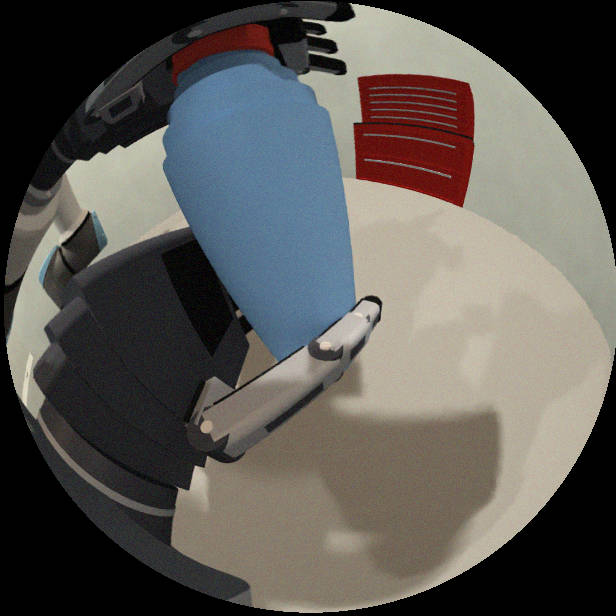

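Scene clock: 174.33 s.
left_arm: end_effector_position=(+0.5262, -0.1114, +0.1951) hand_measured=(+1.000, +1.000, +1.000, +0.398, +0.386, -1.000) hand_load_n=(+0.0, +0.0, +0.0, +0.5, +0.0, +0.0) hand_stopped_by=(target, target, target, moving, moving, target) hand_force_limit=1.00 hand_speed=0.60 end_effector_quat_wxyz=(+0.052, +0.709, -0.039, +0.703) end_effector_velocity=(-0.000, -0.000, +0.001) end_effector_angular_velocity=(-0.001, -0.000, -0.001) | right_arm: end_effector_position=(+0.5005, -0.0990, +0.0427) hand_measured=(-0.034, +0.056, +0.152, +0.236, +0.430, -0.998) hand_load_n=(+3.0, +10.5, +7.0, +5.0, +26.0, +20.5) hand_stopped_by=(force, force, force, force, force, target) hand_force_limit=1.00 hand_speed=-0.50 end_effector_quat_wxyz=(-0.240, +0.745, +0.338, +0.523) end_effector_velocity=(+0.001, +0.000, -0.001) end_effector_angular_velocity=(+0.000, +0.000, -0.000)
Joint positions: left_arm=[-1.172 -1.146  1.902 -0.734  0.344 -4.753] | right_arm=[ 0.738 -1.264  2.293 -0.674  1.335 -4.794]
Joint velocities: left_arm=[-0.    -0.001  0.001 -0.001  0.001  0.   ] | right_arm=[ 0.     0.002 -0.001 -0.001  0.     0.   ]
Joint torques (N m, as the arm reports them, + toward a larger angle): left_arm=[ -4.19 -71.13 -26.44  -3.15   3.96   1.28] | right_arm=[ -8.01 -53.15 -27.87  -1.89   1.6    1.96]
Wrist force (N, on the end effector, along its own x y z axes, offset not removed): left_arm=[-0.1 -7.7 -4.4] | right_arm=[2.0 4.4 -1.2]
Wrist torque (N m, same axes, about the end effector's origin, offset not removed): left_arm=[-0.33 0.08 0.01] | right_arm=[-0.05 0.11 0.85]
Hand target (left_arm): +0.526, -0.111, +0.195; +0.052, +0.709, -0.039, +0.703
Hand target (right_arm): +0.501, -0.099, +0.043; -0.240, +0.745, +0.338, +0.523
Off the commanded pose (left_arm): 0.000 m, 0 deg.
Off the commanded pose (right_arm): 0.000 m, 0 deg.
Step readings (end_effector_position):
0: left_arm (+0.5262, -0.1114, +0.1951) | right_arm (+0.5005, -0.0990, +0.0427)
1: left_arm (+0.5262, -0.1114, +0.1951) | right_arm (+0.5005, -0.0990, +0.0427)
2: left_arm (+0.5263, -0.1114, +0.1951) | right_arm (+0.5005, -0.0990, +0.0427)
4: left_arm (+0.5263, -0.1114, +0.1951) | right_arm (+0.5005, -0.0990, +0.0427)
8: left_arm (+0.5262, -0.1115, +0.1952) | right_arm (+0.5005, -0.0990, +0.0427)
15: end_effector_position above
camera_calibration (this result's frames):
cam_left_wrist: T_world_to_cam=[[-0.111336, -0.986484, -0.120221, -0.0266846], [-0.491687, 0.15981, -0.855982, 0.451343], [0.863625, -0.0361906, -0.502834, -0.226548], [0, 0, 0, 1]] pos_world=[0.414601, -0.106652, 0.269217]
cam_right_wrist: T_world_to_cam=[[0.708862, -0.692344, -0.134813, -0.415162], [-0.602909, -0.495545, -0.625248, 0.279243], [0.366081, 0.524494, -0.768694, 0.0287848], [0, 0, 0, 1]] pos_world=[0.452113, -0.164155, 0.140754]

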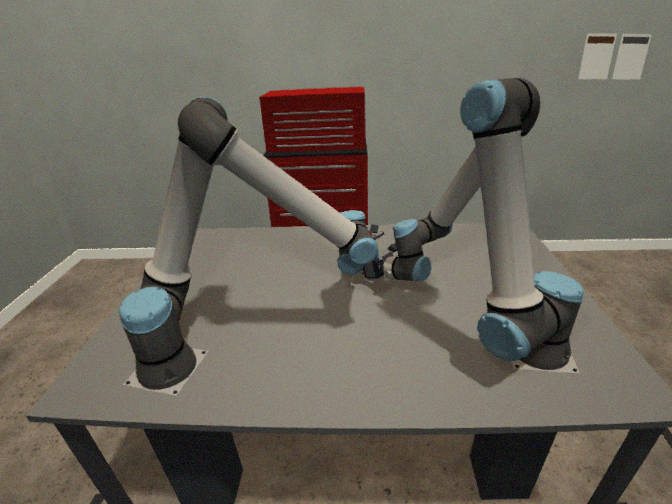

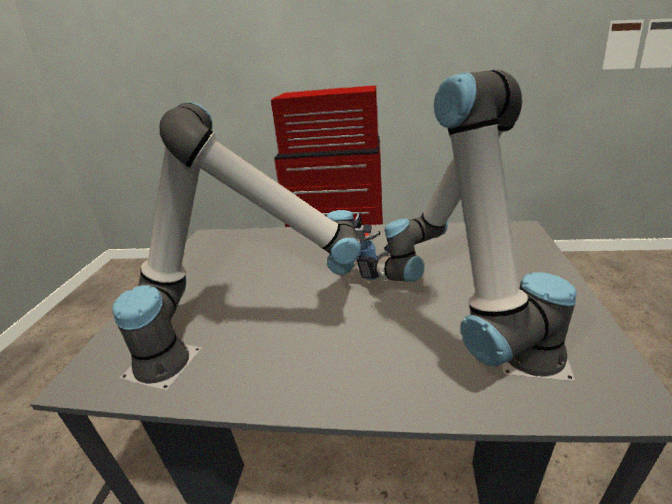

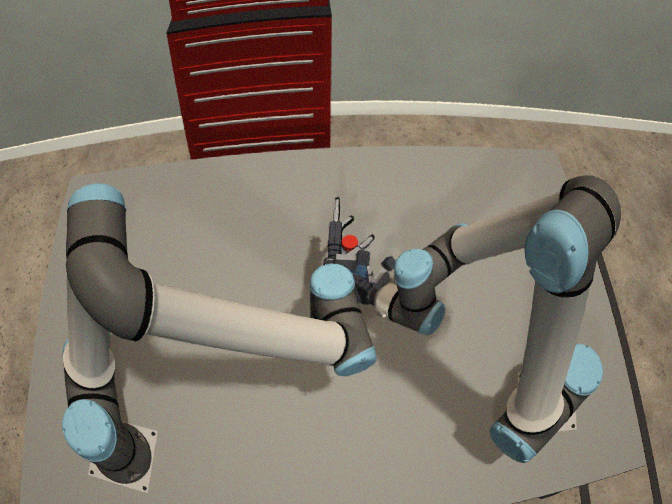

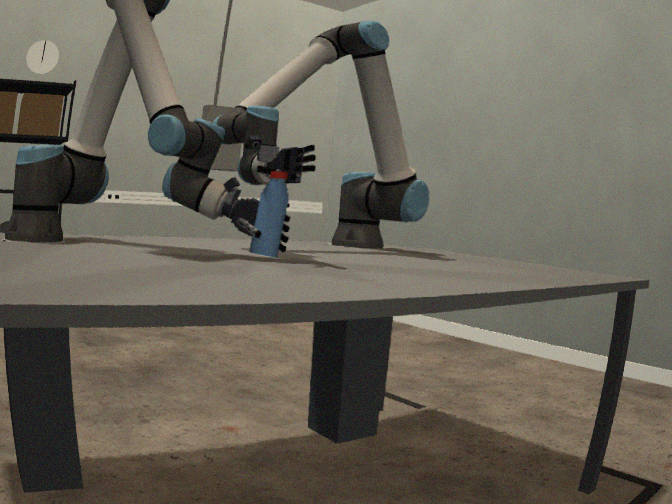

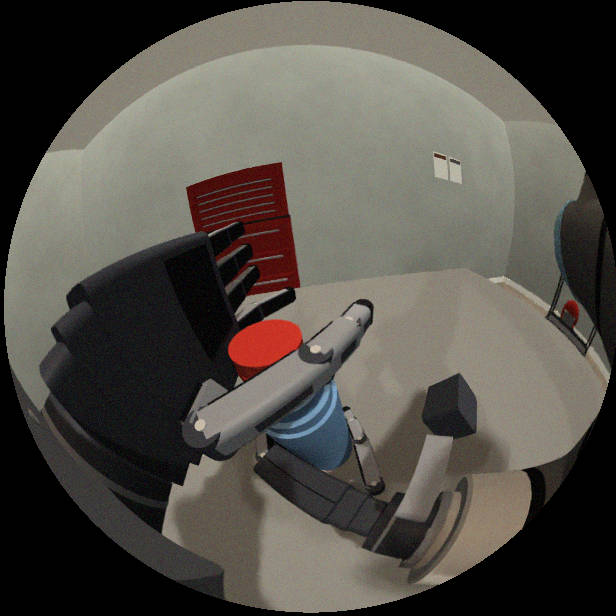

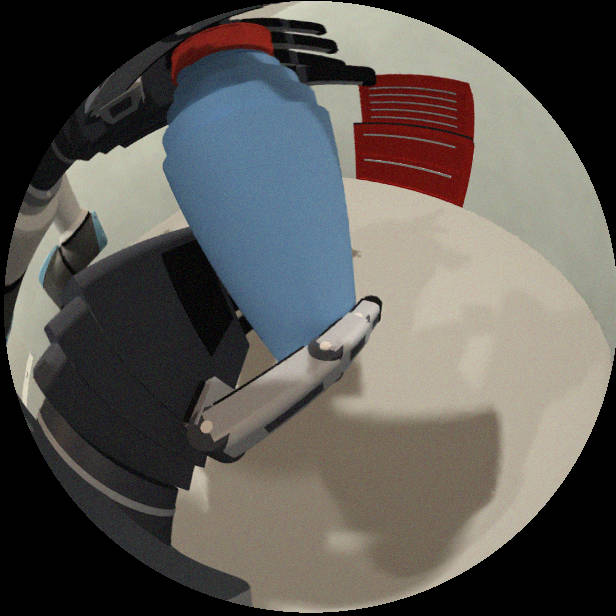

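Region (200, 120, 360, 240) of cam_low's 672x504 image, scaled by 3.150, with more detail than that image has; it fills the top 378 rows of this view, and the rest is white.

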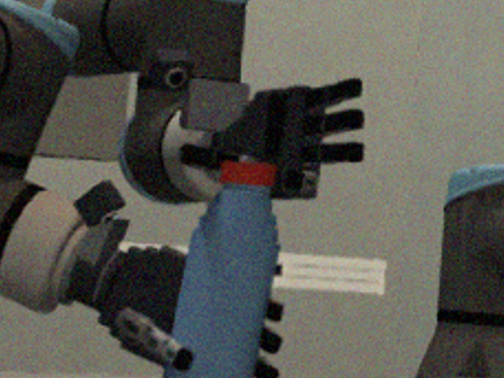

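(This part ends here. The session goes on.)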